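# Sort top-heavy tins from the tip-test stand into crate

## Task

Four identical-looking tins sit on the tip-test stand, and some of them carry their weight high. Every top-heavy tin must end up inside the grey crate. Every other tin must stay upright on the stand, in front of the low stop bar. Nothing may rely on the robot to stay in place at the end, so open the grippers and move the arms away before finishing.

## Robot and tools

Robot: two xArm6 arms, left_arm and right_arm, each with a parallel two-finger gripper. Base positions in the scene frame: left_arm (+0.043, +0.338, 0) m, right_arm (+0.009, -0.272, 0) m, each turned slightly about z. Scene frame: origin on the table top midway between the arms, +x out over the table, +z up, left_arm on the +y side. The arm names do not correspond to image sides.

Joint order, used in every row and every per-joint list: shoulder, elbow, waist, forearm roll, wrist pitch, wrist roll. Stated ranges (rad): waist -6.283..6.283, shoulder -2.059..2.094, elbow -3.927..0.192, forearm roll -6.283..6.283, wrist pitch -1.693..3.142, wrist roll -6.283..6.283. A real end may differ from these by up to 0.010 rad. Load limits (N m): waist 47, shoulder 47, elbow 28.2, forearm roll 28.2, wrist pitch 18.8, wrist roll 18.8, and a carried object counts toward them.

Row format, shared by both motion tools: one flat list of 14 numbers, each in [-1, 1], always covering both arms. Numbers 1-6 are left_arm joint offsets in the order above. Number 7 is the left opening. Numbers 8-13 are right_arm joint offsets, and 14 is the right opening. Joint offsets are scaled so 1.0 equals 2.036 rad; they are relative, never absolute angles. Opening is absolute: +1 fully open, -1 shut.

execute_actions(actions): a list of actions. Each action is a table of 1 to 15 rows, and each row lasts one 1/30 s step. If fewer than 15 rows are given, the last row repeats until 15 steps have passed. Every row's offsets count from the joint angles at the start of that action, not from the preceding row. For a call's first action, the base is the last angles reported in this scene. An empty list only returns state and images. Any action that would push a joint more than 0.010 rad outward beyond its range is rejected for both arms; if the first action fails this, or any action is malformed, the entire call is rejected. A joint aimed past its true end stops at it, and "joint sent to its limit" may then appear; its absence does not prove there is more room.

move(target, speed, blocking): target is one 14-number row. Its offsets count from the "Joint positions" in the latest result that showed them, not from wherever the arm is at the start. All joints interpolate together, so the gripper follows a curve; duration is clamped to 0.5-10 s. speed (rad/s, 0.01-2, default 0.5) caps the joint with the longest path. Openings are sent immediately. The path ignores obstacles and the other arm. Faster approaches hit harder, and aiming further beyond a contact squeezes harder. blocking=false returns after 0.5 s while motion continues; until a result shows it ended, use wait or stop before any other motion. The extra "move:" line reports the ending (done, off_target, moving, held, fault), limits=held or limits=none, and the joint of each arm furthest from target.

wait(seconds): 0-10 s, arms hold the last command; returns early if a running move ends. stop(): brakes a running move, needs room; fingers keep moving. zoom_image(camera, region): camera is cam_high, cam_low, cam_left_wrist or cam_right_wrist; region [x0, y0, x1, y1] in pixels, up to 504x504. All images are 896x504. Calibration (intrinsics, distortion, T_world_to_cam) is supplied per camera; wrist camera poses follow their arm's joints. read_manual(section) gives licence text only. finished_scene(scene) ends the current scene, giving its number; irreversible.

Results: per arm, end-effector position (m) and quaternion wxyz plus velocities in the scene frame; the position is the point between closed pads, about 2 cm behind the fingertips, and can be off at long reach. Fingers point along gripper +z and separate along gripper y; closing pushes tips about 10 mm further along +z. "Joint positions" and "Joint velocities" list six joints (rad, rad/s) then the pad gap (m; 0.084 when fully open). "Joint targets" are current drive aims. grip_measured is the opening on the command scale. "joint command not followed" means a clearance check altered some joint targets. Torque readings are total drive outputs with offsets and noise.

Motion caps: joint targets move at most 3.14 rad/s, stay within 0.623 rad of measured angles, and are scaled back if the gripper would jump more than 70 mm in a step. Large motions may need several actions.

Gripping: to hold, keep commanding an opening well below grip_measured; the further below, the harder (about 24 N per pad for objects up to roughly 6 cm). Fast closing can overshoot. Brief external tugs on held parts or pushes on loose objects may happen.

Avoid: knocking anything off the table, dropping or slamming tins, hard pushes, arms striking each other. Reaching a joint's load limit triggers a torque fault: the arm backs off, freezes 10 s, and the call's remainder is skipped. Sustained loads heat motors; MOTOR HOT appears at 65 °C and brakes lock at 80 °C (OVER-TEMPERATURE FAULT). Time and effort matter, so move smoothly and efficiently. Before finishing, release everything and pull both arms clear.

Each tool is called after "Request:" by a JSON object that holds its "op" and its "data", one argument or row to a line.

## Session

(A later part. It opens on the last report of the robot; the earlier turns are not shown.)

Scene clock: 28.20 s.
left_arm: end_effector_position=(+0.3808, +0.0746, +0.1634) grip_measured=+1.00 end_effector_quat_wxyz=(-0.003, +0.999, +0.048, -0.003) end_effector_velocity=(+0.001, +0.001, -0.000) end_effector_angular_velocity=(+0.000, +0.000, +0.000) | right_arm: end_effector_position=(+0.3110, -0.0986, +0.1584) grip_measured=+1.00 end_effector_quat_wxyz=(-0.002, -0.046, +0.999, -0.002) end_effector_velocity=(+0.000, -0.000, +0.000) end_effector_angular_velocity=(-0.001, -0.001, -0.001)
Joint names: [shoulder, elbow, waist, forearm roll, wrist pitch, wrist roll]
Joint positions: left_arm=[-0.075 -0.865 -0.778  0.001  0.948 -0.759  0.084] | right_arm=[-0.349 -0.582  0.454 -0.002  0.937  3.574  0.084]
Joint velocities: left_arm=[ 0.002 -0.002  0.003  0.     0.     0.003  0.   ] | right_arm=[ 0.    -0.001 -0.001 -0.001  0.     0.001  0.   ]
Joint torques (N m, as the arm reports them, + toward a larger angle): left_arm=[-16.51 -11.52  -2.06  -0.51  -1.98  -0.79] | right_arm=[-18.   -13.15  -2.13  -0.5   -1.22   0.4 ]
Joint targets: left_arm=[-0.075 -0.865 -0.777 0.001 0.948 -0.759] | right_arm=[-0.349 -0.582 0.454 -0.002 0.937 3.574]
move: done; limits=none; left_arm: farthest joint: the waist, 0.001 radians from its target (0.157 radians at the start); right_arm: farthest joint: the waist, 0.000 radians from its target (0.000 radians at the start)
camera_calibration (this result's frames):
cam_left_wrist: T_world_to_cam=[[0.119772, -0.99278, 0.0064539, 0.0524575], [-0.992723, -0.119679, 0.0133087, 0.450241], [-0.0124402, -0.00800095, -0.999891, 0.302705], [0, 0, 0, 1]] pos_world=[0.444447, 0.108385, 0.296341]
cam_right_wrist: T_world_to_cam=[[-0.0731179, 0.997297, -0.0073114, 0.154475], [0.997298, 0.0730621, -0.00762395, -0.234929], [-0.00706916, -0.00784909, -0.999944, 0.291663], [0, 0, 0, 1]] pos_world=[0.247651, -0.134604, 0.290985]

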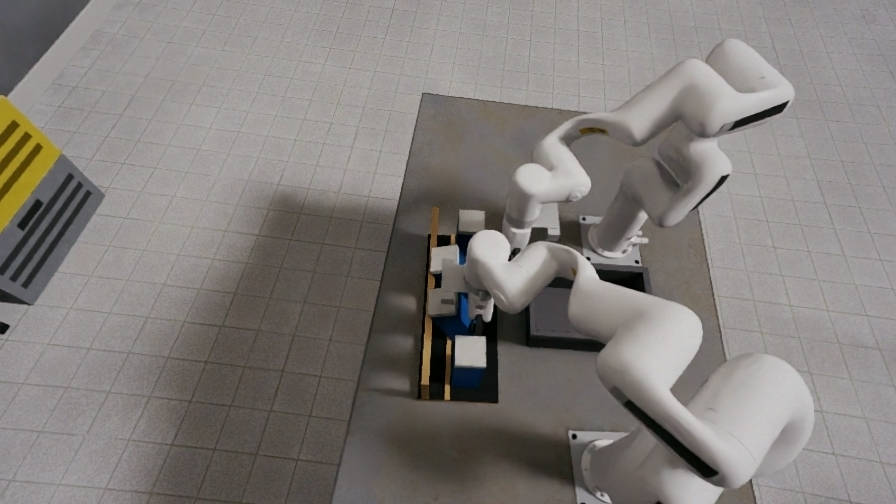

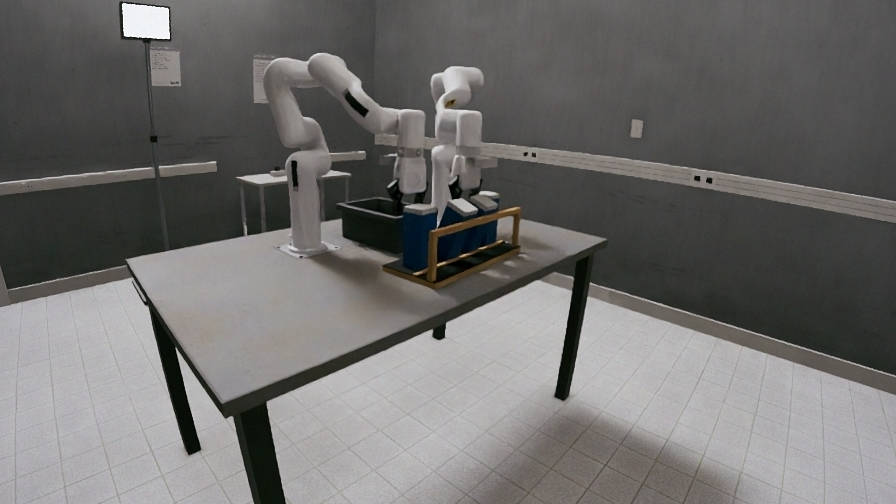

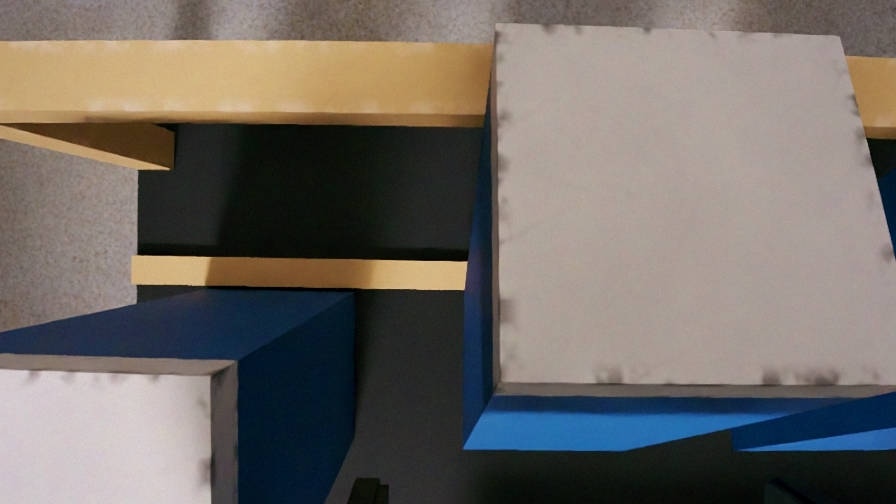

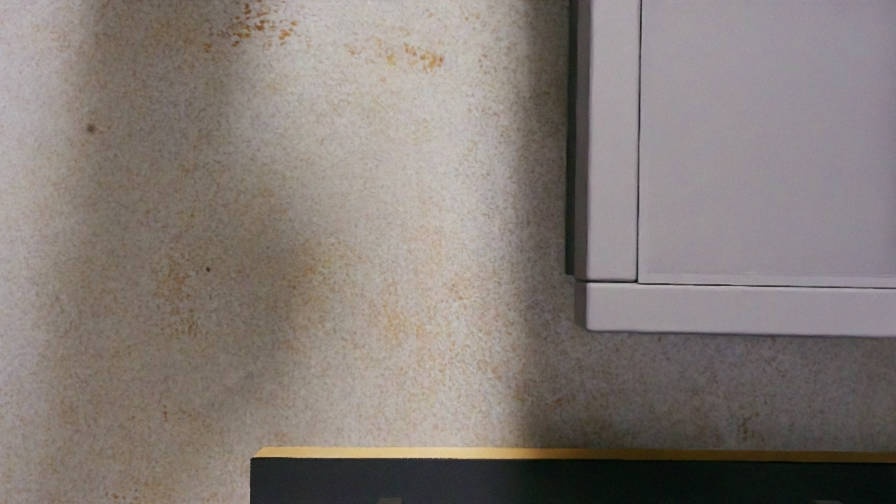

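Request:
{"op": "move", "data": {
  "target": [0.0790,-0.0939,0.0395,0,0.0110,0.0400,1, 0,0,0,0,0,0,1],
  "speed": 0.2
}}

Request:
{"op": "execute_actions", "data": {
  "actions": [
    [[0,0,0,0,0,0,-0.2, 0,0,0,0,0,0,1]],
    [[0,0,0,0,0,0,-0.2, 0,0,0,0,0,0,1]]
  ]
}}

Scene clock: 30.77 s.
left_arm: end_effector_position=(+0.4440, +0.0740, +0.1650) grip_measured=+1.00 end_effector_quat_wxyz=(-0.000, +0.999, +0.047, +0.000) end_effector_velocity=(+0.001, +0.000, -0.001) end_effector_angular_velocity=(+0.001, +0.001, +0.000) | right_arm: end_effector_position=(+0.3110, -0.0986, +0.1584) grip_measured=+1.00 end_effector_quat_wxyz=(-0.002, -0.046, +0.999, -0.002) end_effector_velocity=(-0.001, -0.001, -0.001) end_effector_angular_velocity=(-0.002, +0.002, -0.000)
Joint names: [shoulder, elbow, waist, forearm roll, wrist pitch, wrist roll]
Joint positions: left_arm=[ 0.085 -1.056 -0.697  0.001  0.97  -0.678  0.084] | right_arm=[-0.349 -0.582  0.454 -0.002  0.937  3.574  0.084]
Joint velocities: left_arm=[ 0.003 -0.002  0.001 -0.     0.     0.001 -0.   ] | right_arm=[ 0.     0.002 -0.001 -0.001  0.001 -0.    -0.   ]
Joint torques (N m, as the arm reports them, + toward a larger angle): left_arm=[-19.38 -11.49  -1.66  -0.61  -2.07  -0.78] | right_arm=[-18.06 -13.15  -2.01  -0.48  -1.18   0.4 ]
Joint targets: left_arm=[0.085 -1.056 -0.697 0.001 0.970 -0.678] | right_arm=[-0.349 -0.582 0.454 -0.002 0.937 3.574]
move: done; limits=none; left_arm: farthest joint: the shoulder, 0.001 radians from its target (0.161 radians at the start); right_arm: farthest joint: the waist, 0.000 radians from its target (0.000 radians at the start)
camera_calibration (this result's frames):
cam_left_wrist: T_world_to_cam=[[0.118624, -0.992867, 0.0119902, 0.0439539], [-0.99292, -0.118538, 0.00766922, 0.513782], [-0.00619321, -0.0128151, -0.999899, 0.302715], [0, 0, 0, 1]] pos_world=[0.506805, 0.108422, 0.298217]
cam_right_wrist: T_world_to_cam=[[-0.0731179, 0.997296, -0.00731147, 0.154475], [0.997298, 0.0730622, -0.00762393, -0.234929], [-0.00706912, -0.00784916, -0.999944, 0.291663], [0, 0, 0, 1]] pos_world=[0.247651, -0.134604, 0.290985]

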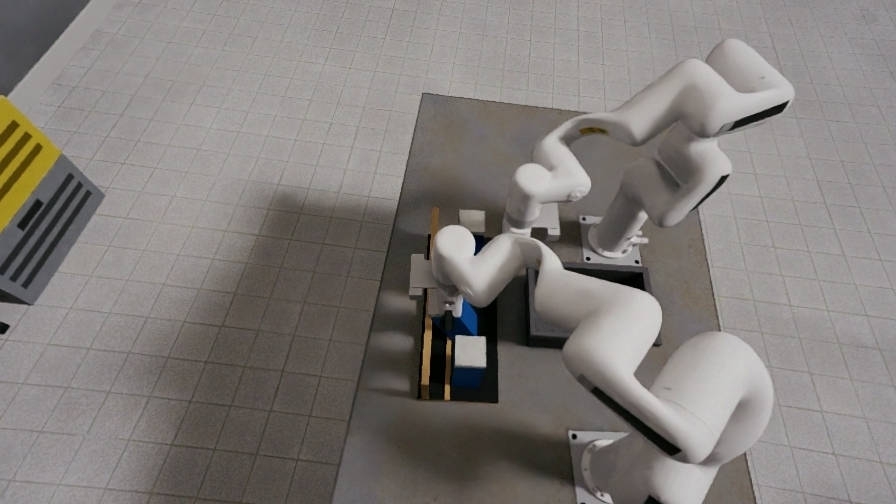

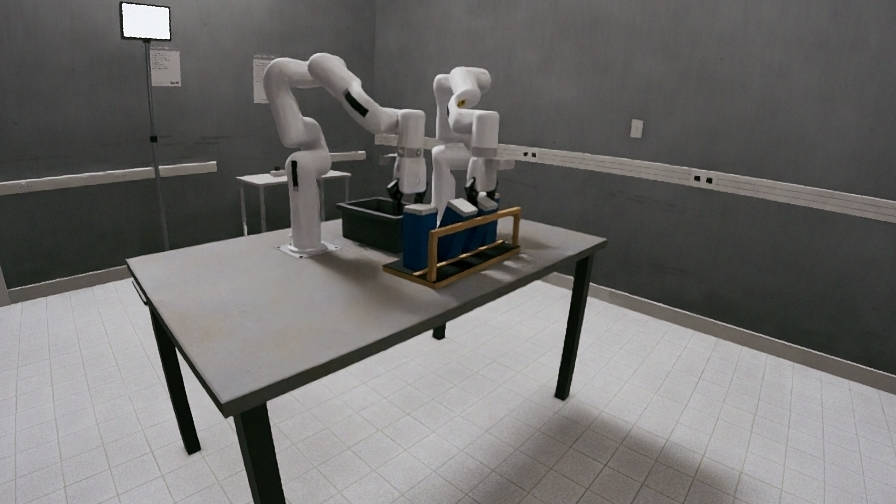

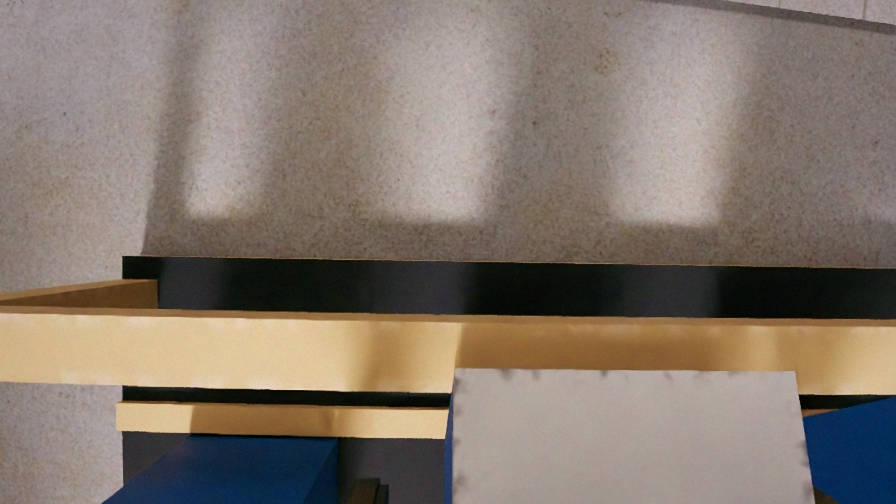

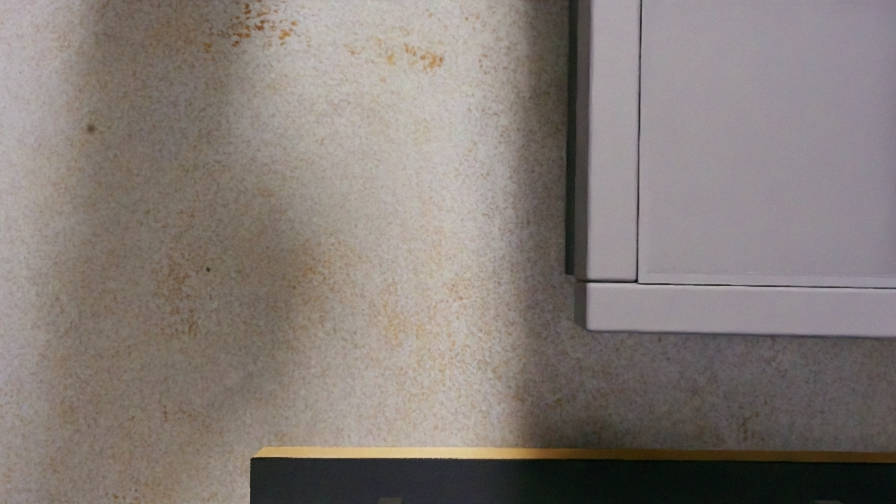

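Scene clock: 31.77 s.
left_arm: end_effector_position=(+0.4442, +0.0738, +0.1653) grip_measured=+0.48 end_effector_quat_wxyz=(+0.000, +0.999, +0.047, +0.001) end_effector_velocity=(-0.000, -0.000, -0.001) end_effector_angular_velocity=(+0.000, +0.001, +0.000) | right_arm: end_effector_position=(+0.3110, -0.0986, +0.1584) grip_measured=+1.00 end_effector_quat_wxyz=(-0.002, -0.046, +0.999, -0.002) end_effector_velocity=(+0.001, -0.000, -0.000) end_effector_angular_velocity=(-0.001, +0.000, -0.001)
Joint names: [shoulder, elbow, waist, forearm roll, wrist pitch, wrist roll]
Joint positions: left_arm=[ 0.085 -1.056 -0.698  0.001  0.97  -0.678  0.064] | right_arm=[-0.349 -0.582  0.454 -0.002  0.937  3.574  0.084]
Joint velocities: left_arm=[ 0.001  0.    -0.    -0.001 -0.    -0.     0.   ] | right_arm=[ 0.002 -0.001 -0.002 -0.001 -0.     0.    -0.   ]
Joint torques (N m, as the arm reports them, + toward a larger angle): left_arm=[-18.65 -10.72  -0.96  -0.02  -1.13  -0.73] | right_arm=[-18.04 -13.18  -2.31  -0.57  -1.26   0.39]
Joint targets: left_arm=[0.085 -1.056 -0.698 0.001 0.970 -0.678] | right_arm=[-0.349 -0.582 0.454 -0.002 0.937 3.574]
camera_calibration (this result's frames):
cam_left_wrist: T_world_to_cam=[[0.118536, -0.992868, 0.0127645, 0.0435804], [-0.992935, -0.118454, 0.00699002, 0.514025], [-0.00542816, -0.0135028, -0.999894, 0.302735], [0, 0, 0, 1]] pos_world=[0.506871, 0.108246, 0.298553]
cam_right_wrist: T_world_to_cam=[[-0.0731175, 0.997297, -0.00731149, 0.154475], [0.997298, 0.0730618, -0.00762394, -0.23493], [-0.00706914, -0.00784918, -0.999944, 0.291662], [0, 0, 0, 1]] pos_world=[0.247651, -0.134604, 0.290985]

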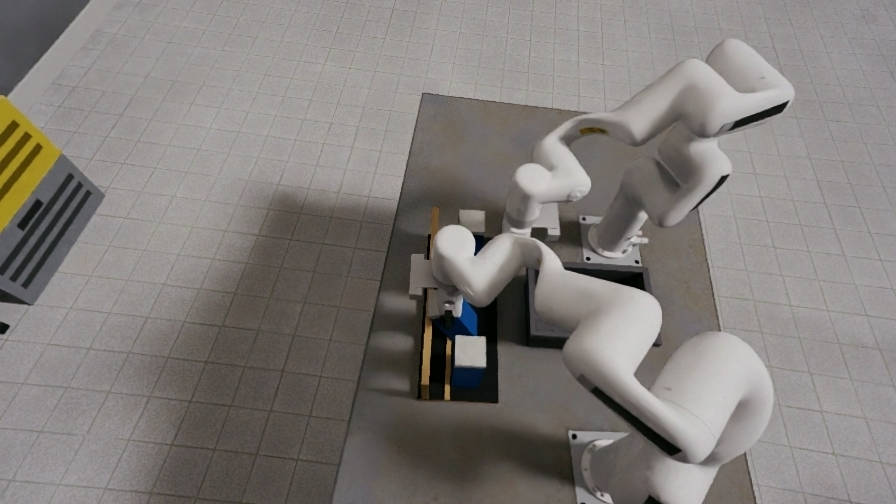

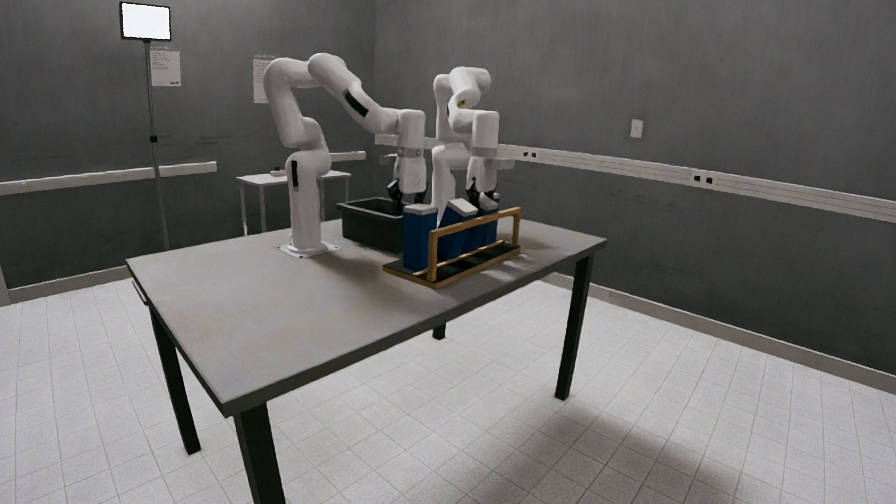

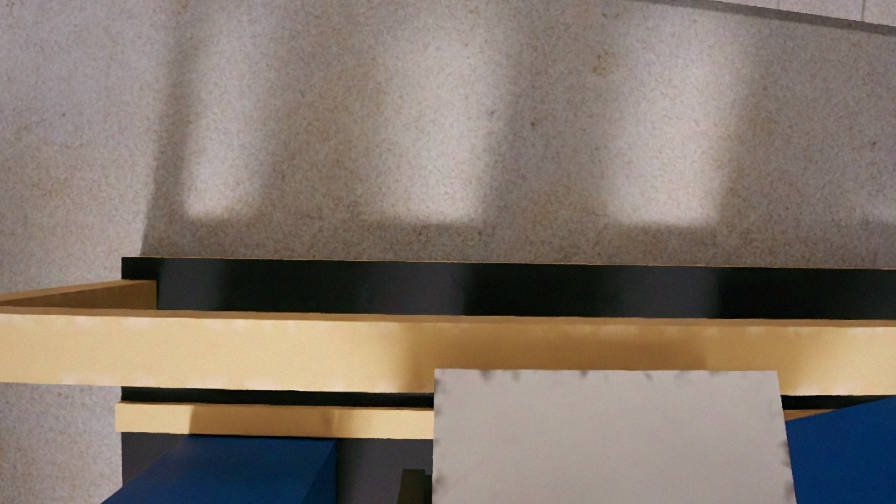

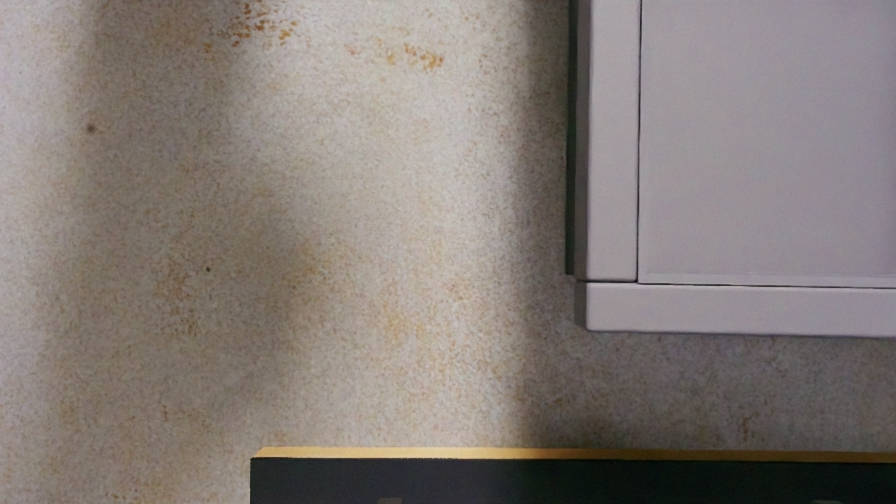

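Request:
{"op": "move", "data": {
  "target": [-0.0766,-0.1325,0,0,0.2096,0,-0.2, 0,0,0,0,0,0,1],
  "speed": 0.4
}}

Request:
{"op": "move", "data": {
  "target": [-0.2688,0.2342,-0.3918,0,0.0346,-0.3918,-0.2, 0,0,0,0,0,0,1],
  "speed": 0.6
}}

Request:
{"op": "move", "data": {
  "target": [0.0245,0.1816,0,0,-0.2061,0,-0.2, 0.0418,-0.0468,0.0640,0.001,0.002,0.0618,1],
  "speed": 0.4
}}

Scene clock: 36.63 s.
left_arm: end_effector_position=(+0.4272, +0.0850, +0.3200) grip_measured=+0.48 end_effector_quat_wxyz=(-0.000, +0.999, +0.047, +0.000) end_effector_velocity=(+0.000, -0.000, +0.003) end_effector_angular_velocity=(-0.003, -0.004, -0.000) | right_arm: end_effector_position=(+0.3110, -0.0986, +0.1584) grip_measured=+1.00 end_effector_quat_wxyz=(-0.002, -0.046, +0.999, -0.002) end_effector_velocity=(+0.000, -0.000, +0.000) end_effector_angular_velocity=(+0.000, -0.001, -0.000)
Joint names: [shoulder, elbow, waist, forearm roll, wrist pitch, wrist roll]
Joint positions: left_arm=[-0.071 -1.326 -0.698  0.001  1.396 -0.678  0.064] | right_arm=[-0.349 -0.582  0.454 -0.002  0.937  3.574  0.084]
Joint velocities: left_arm=[-0.002 -0.004 -0.    -0.     0.002  0.    -0.   ] | right_arm=[-0.    -0.001 -0.001 -0.     0.    -0.     0.   ]
Joint torques (N m, as the arm reports them, + toward a larger angle): left_arm=[-18.28 -13.34  -1.7   -0.36  -2.62  -0.73] | right_arm=[-18.05 -13.13  -2.05  -0.54  -1.23   0.45]
Joint targets: left_arm=[-0.071 -1.326 -0.698 0.001 1.396 -0.678] | right_arm=[-0.349 -0.582 0.454 -0.002 0.937 3.574]
move: done; limits=none; left_arm: farthest joint: the waist, 0.000 radians from its target (0.000 radians at the start); right_arm: farthest joint: the waist, 0.000 radians from its target (0.000 radians at the start)
camera_calibration (this result's frames):
cam_left_wrist: T_world_to_cam=[[0.118803, -0.992849, 0.0117042, 0.0549787], [-0.992896, -0.118713, 0.00807891, 0.497131], [-0.0066317, -0.0125808, -0.999899, 0.457838], [0, 0, 0, 1]] pos_world=[0.490104, 0.119362, 0.453132]
cam_right_wrist: T_world_to_cam=[[-0.0731175, 0.997297, -0.00731152, 0.154475], [0.997298, 0.0730617, -0.00762405, -0.234929], [-0.00706925, -0.00784922, -0.999944, 0.291662], [0, 0, 0, 1]] pos_world=[0.247651, -0.134604, 0.290985]

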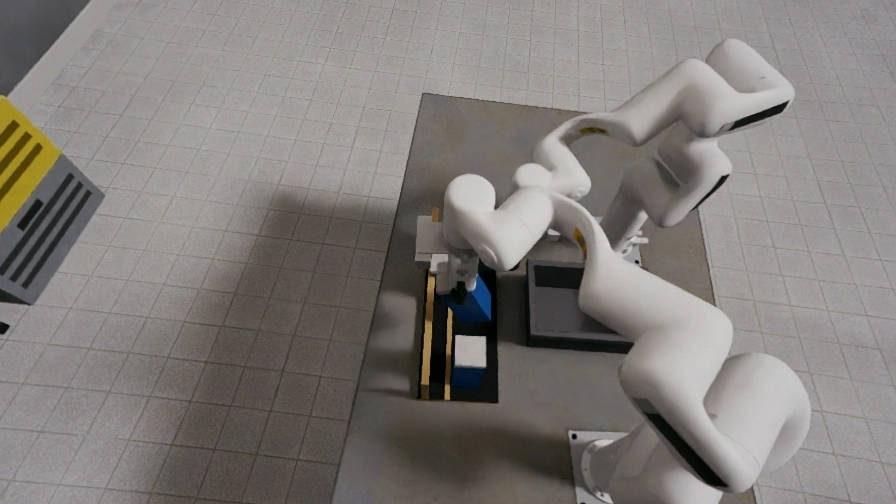

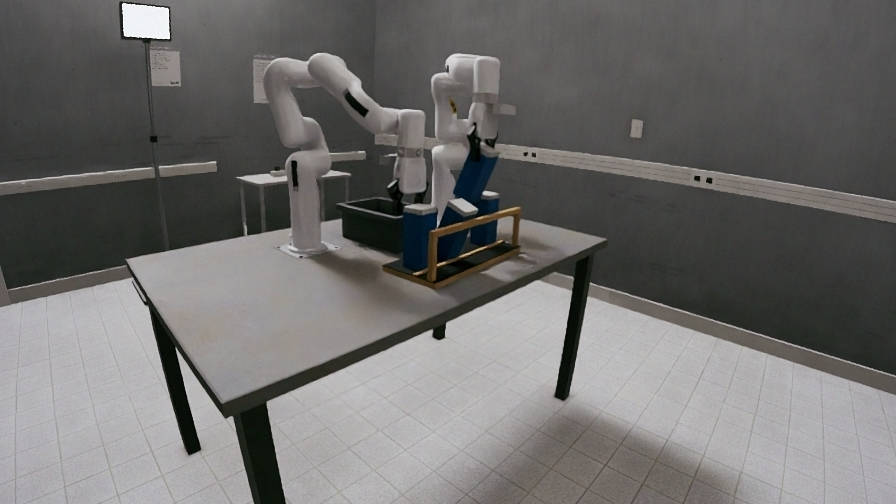

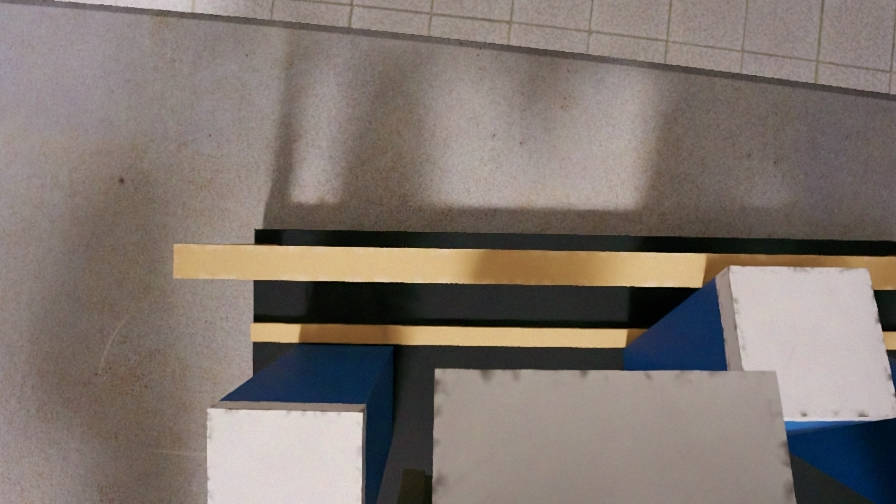

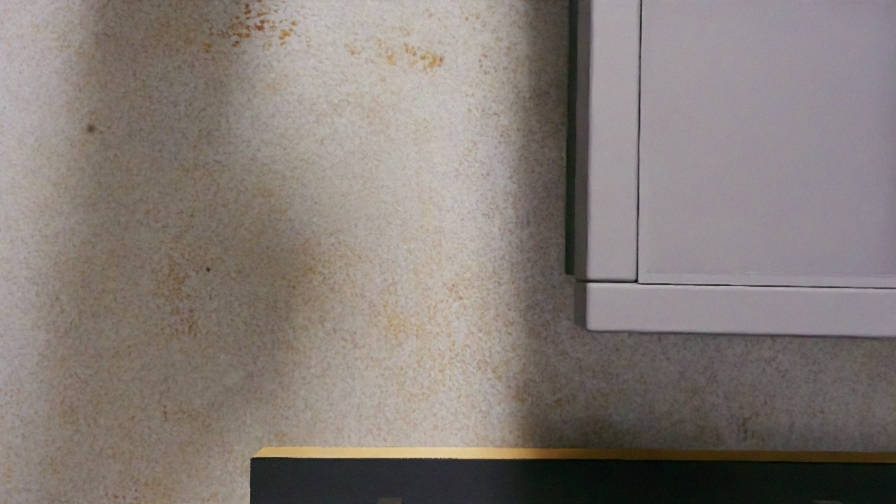

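Scene clock: 38.63 s.
left_arm: end_effector_position=(+0.1008, +0.0402, +0.3199) grip_measured=+0.48 end_effector_quat_wxyz=(-0.000, +0.999, +0.047, +0.000) end_effector_velocity=(-0.001, +0.001, +0.000) end_effector_angular_velocity=(-0.000, -0.001, -0.001) | right_arm: end_effector_position=(+0.3110, -0.0986, +0.1584) grip_measured=+1.00 end_effector_quat_wxyz=(-0.002, -0.046, +0.999, -0.002) end_effector_velocity=(+0.000, +0.000, +0.001) end_effector_angular_velocity=(+0.001, -0.002, +0.001)
Joint names: [shoulder, elbow, waist, forearm roll, wrist pitch, wrist roll]
Joint positions: left_arm=[-0.618 -0.849 -1.495  0.001  1.467 -1.475  0.064] | right_arm=[-0.349 -0.582  0.454 -0.002  0.937  3.574  0.084]
Joint velocities: left_arm=[-0.004  0.002 -0.003  0.001  0.001 -0.002 -0.   ] | right_arm=[-0.001 -0.001  0.001  0.    -0.001 -0.     0.   ]
Joint torques (N m, as the arm reports them, + toward a larger angle): left_arm=[ -8.03 -13.21  -1.84  -0.43  -2.46  -0.8 ] | right_arm=[-18.12 -13.15  -2.01  -0.58  -1.26   0.4 ]
Joint targets: left_arm=[-0.618 -0.849 -1.495 0.001 1.467 -1.475] | right_arm=[-0.349 -0.582 0.454 -0.002 0.937 3.574]
move: done; limits=none; left_arm: farthest joint: the waist, 0.001 radians from its target (0.798 radians at the start); right_arm: farthest joint: the waist, 0.000 radians from its target (0.000 radians at the start)
camera_calibration (this result's frames):
cam_left_wrist: T_world_to_cam=[[0.119126, -0.992805, 0.012107, 0.0491293], [-0.992858, -0.119036, 0.00790746, 0.167744], [-0.00640941, -0.0129625, -0.999895, 0.455057], [0, 0, 0, 1]] pos_world=[0.16361, 0.0746421, 0.453088]
cam_right_wrist: T_world_to_cam=[[-0.0731174, 0.997297, -0.00731157, 0.154475], [0.997298, 0.0730616, -0.00762422, -0.234929], [-0.00706942, -0.00784928, -0.999944, 0.291662], [0, 0, 0, 1]] pos_world=[0.247651, -0.134604, 0.290985]

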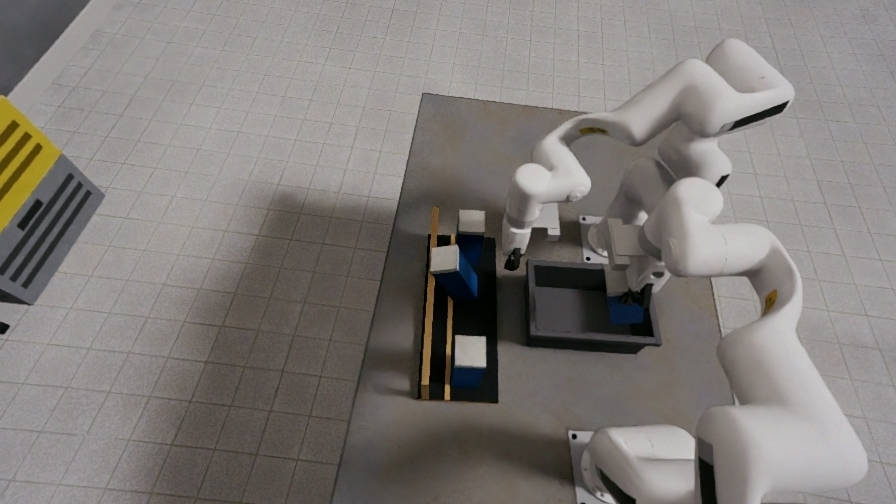

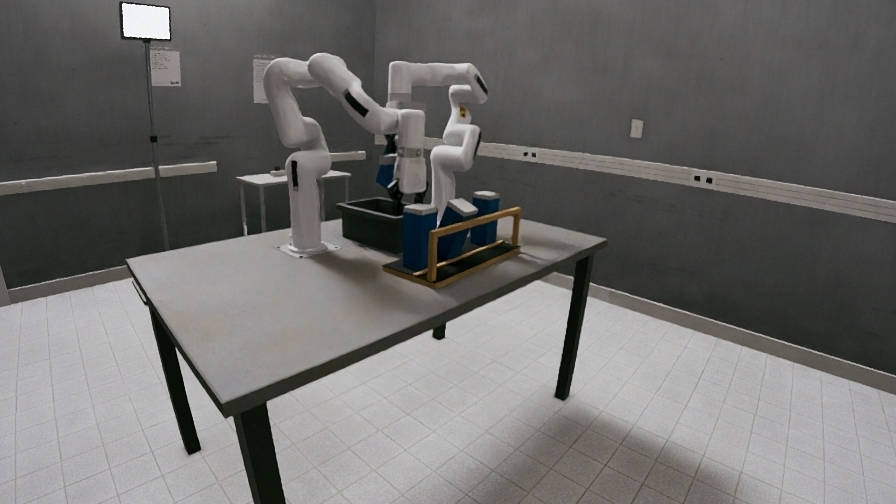

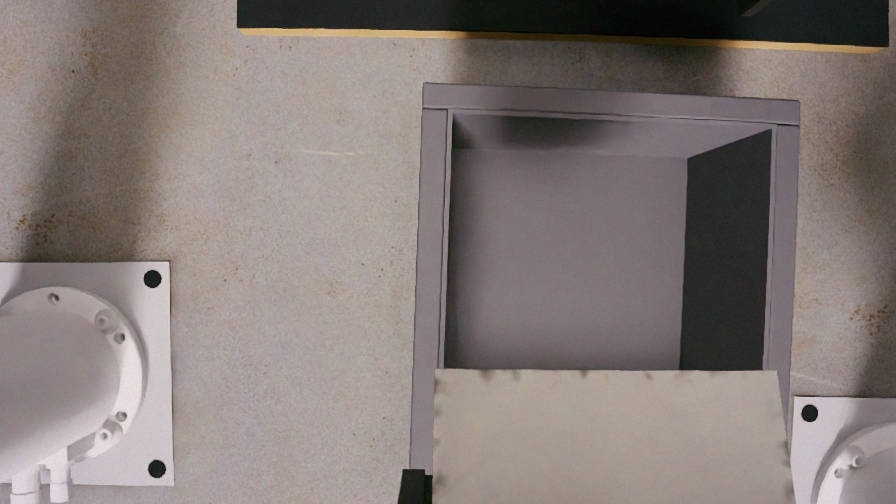

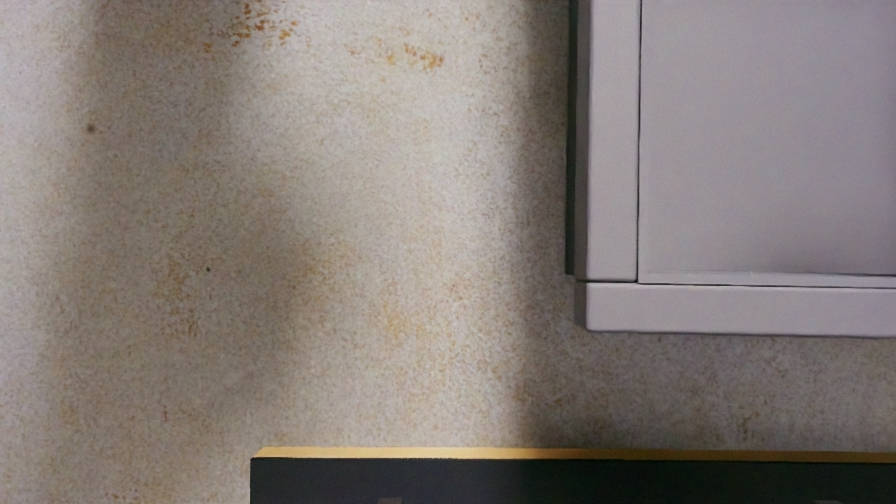

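Scene clock: 40.33 s.
left_arm: end_effector_position=(+0.1007, +0.0402, +0.1801) grip_measured=+0.48 end_effector_quat_wxyz=(+0.000, +0.999, +0.047, +0.000) end_effector_velocity=(-0.000, +0.000, -0.001) end_effector_angular_velocity=(+0.001, +0.000, +0.000) | right_arm: end_effector_position=(+0.3075, -0.0439, +0.1650) grip_measured=+1.00 end_effector_quat_wxyz=(-0.000, -0.047, +0.999, +0.000) end_effector_velocity=(-0.000, +0.000, +0.000) end_effector_angular_velocity=(-0.001, +0.001, +0.000)
Joint names: [shoulder, elbow, waist, forearm roll, wrist pitch, wrist roll]
Joint positions: left_arm=[-0.568 -0.48  -1.495  0.001  1.047 -1.475  0.064] | right_arm=[-0.264 -0.677  0.584  0.     0.941  3.7    0.084]
Joint velocities: left_arm=[ 0.     0.002  0.    -0.    -0.     0.     0.   ] | right_arm=[ 0.001 -0.002  0.     0.     0.001  0.     0.   ]
Joint torques (N m, as the arm reports them, + toward a larger angle): left_arm=[ -8.15 -12.12  -1.95  -0.57  -1.45  -0.98] | right_arm=[-20.48 -13.29  -2.07  -0.52  -1.21   0.38]
Joint targets: left_arm=[-0.568 -0.479 -1.495 0.001 1.047 -1.475] | right_arm=[-0.264 -0.677 0.584 0.000 0.941 3.700]
move: done; limits=none; left_arm: farthest joint: the waist, 0.000 radians from its target (0.000 radians at the start); right_arm: farthest joint: the waist, 0.000 radians from its target (0.130 radians at the start)
camera_calibration (this result's frames):
cam_left_wrist: T_world_to_cam=[[0.118849, -0.992837, 0.0122524, 0.050872], [-0.992891, -0.118757, 0.00798151, 0.168783], [-0.00646927, -0.0131139, -0.999893, 0.315246], [0, 0, 0, 1]] pos_world=[0.163577, 0.074686, 0.313242]
cam_right_wrist: T_world_to_cam=[[-0.0762947, 0.99708, -0.00318423, 0.100042], [0.997082, 0.0762858, -0.00284387, -0.235912], [-0.00259265, -0.00339191, -0.999991, 0.297581], [0, 0, 0, 1]] pos_world=[0.243628, -0.0807442, 0.297226]

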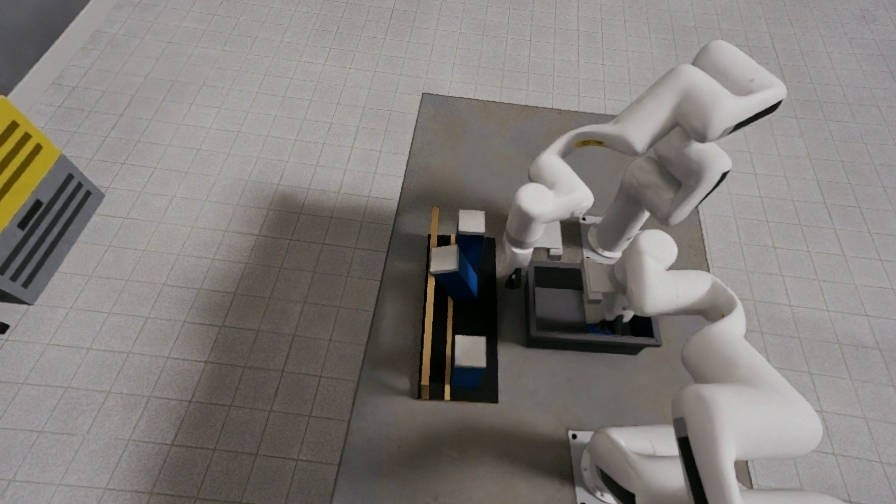

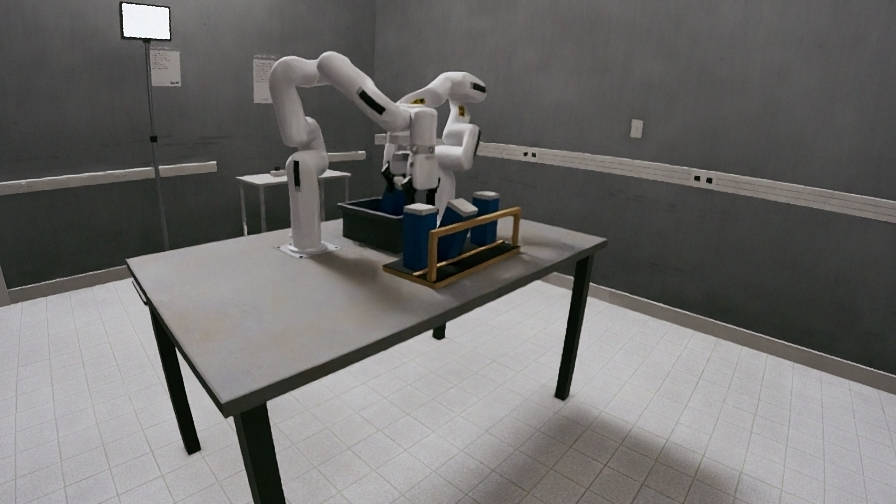

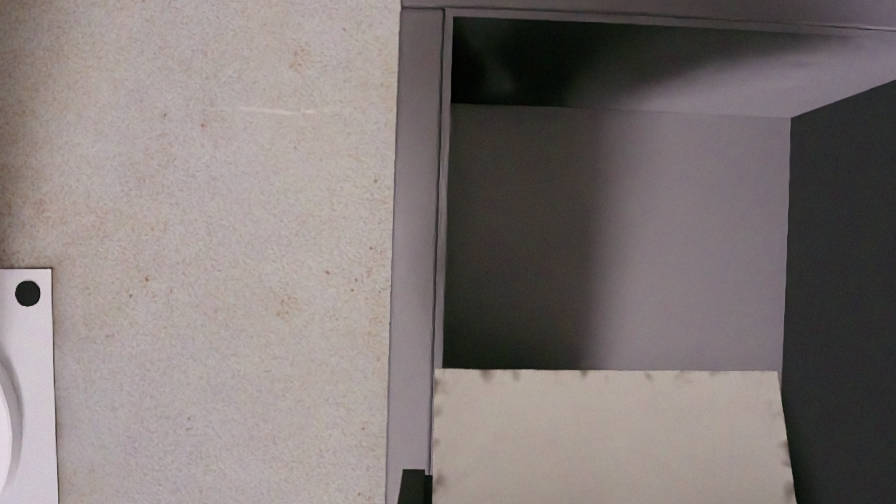

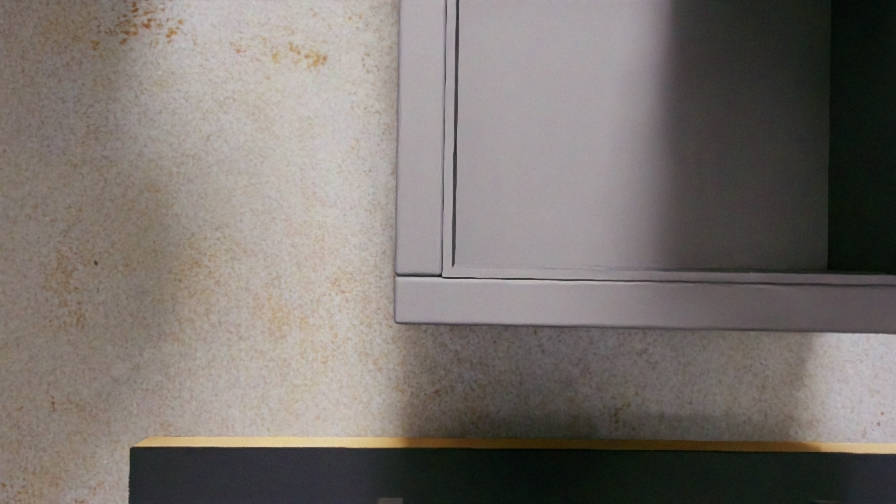

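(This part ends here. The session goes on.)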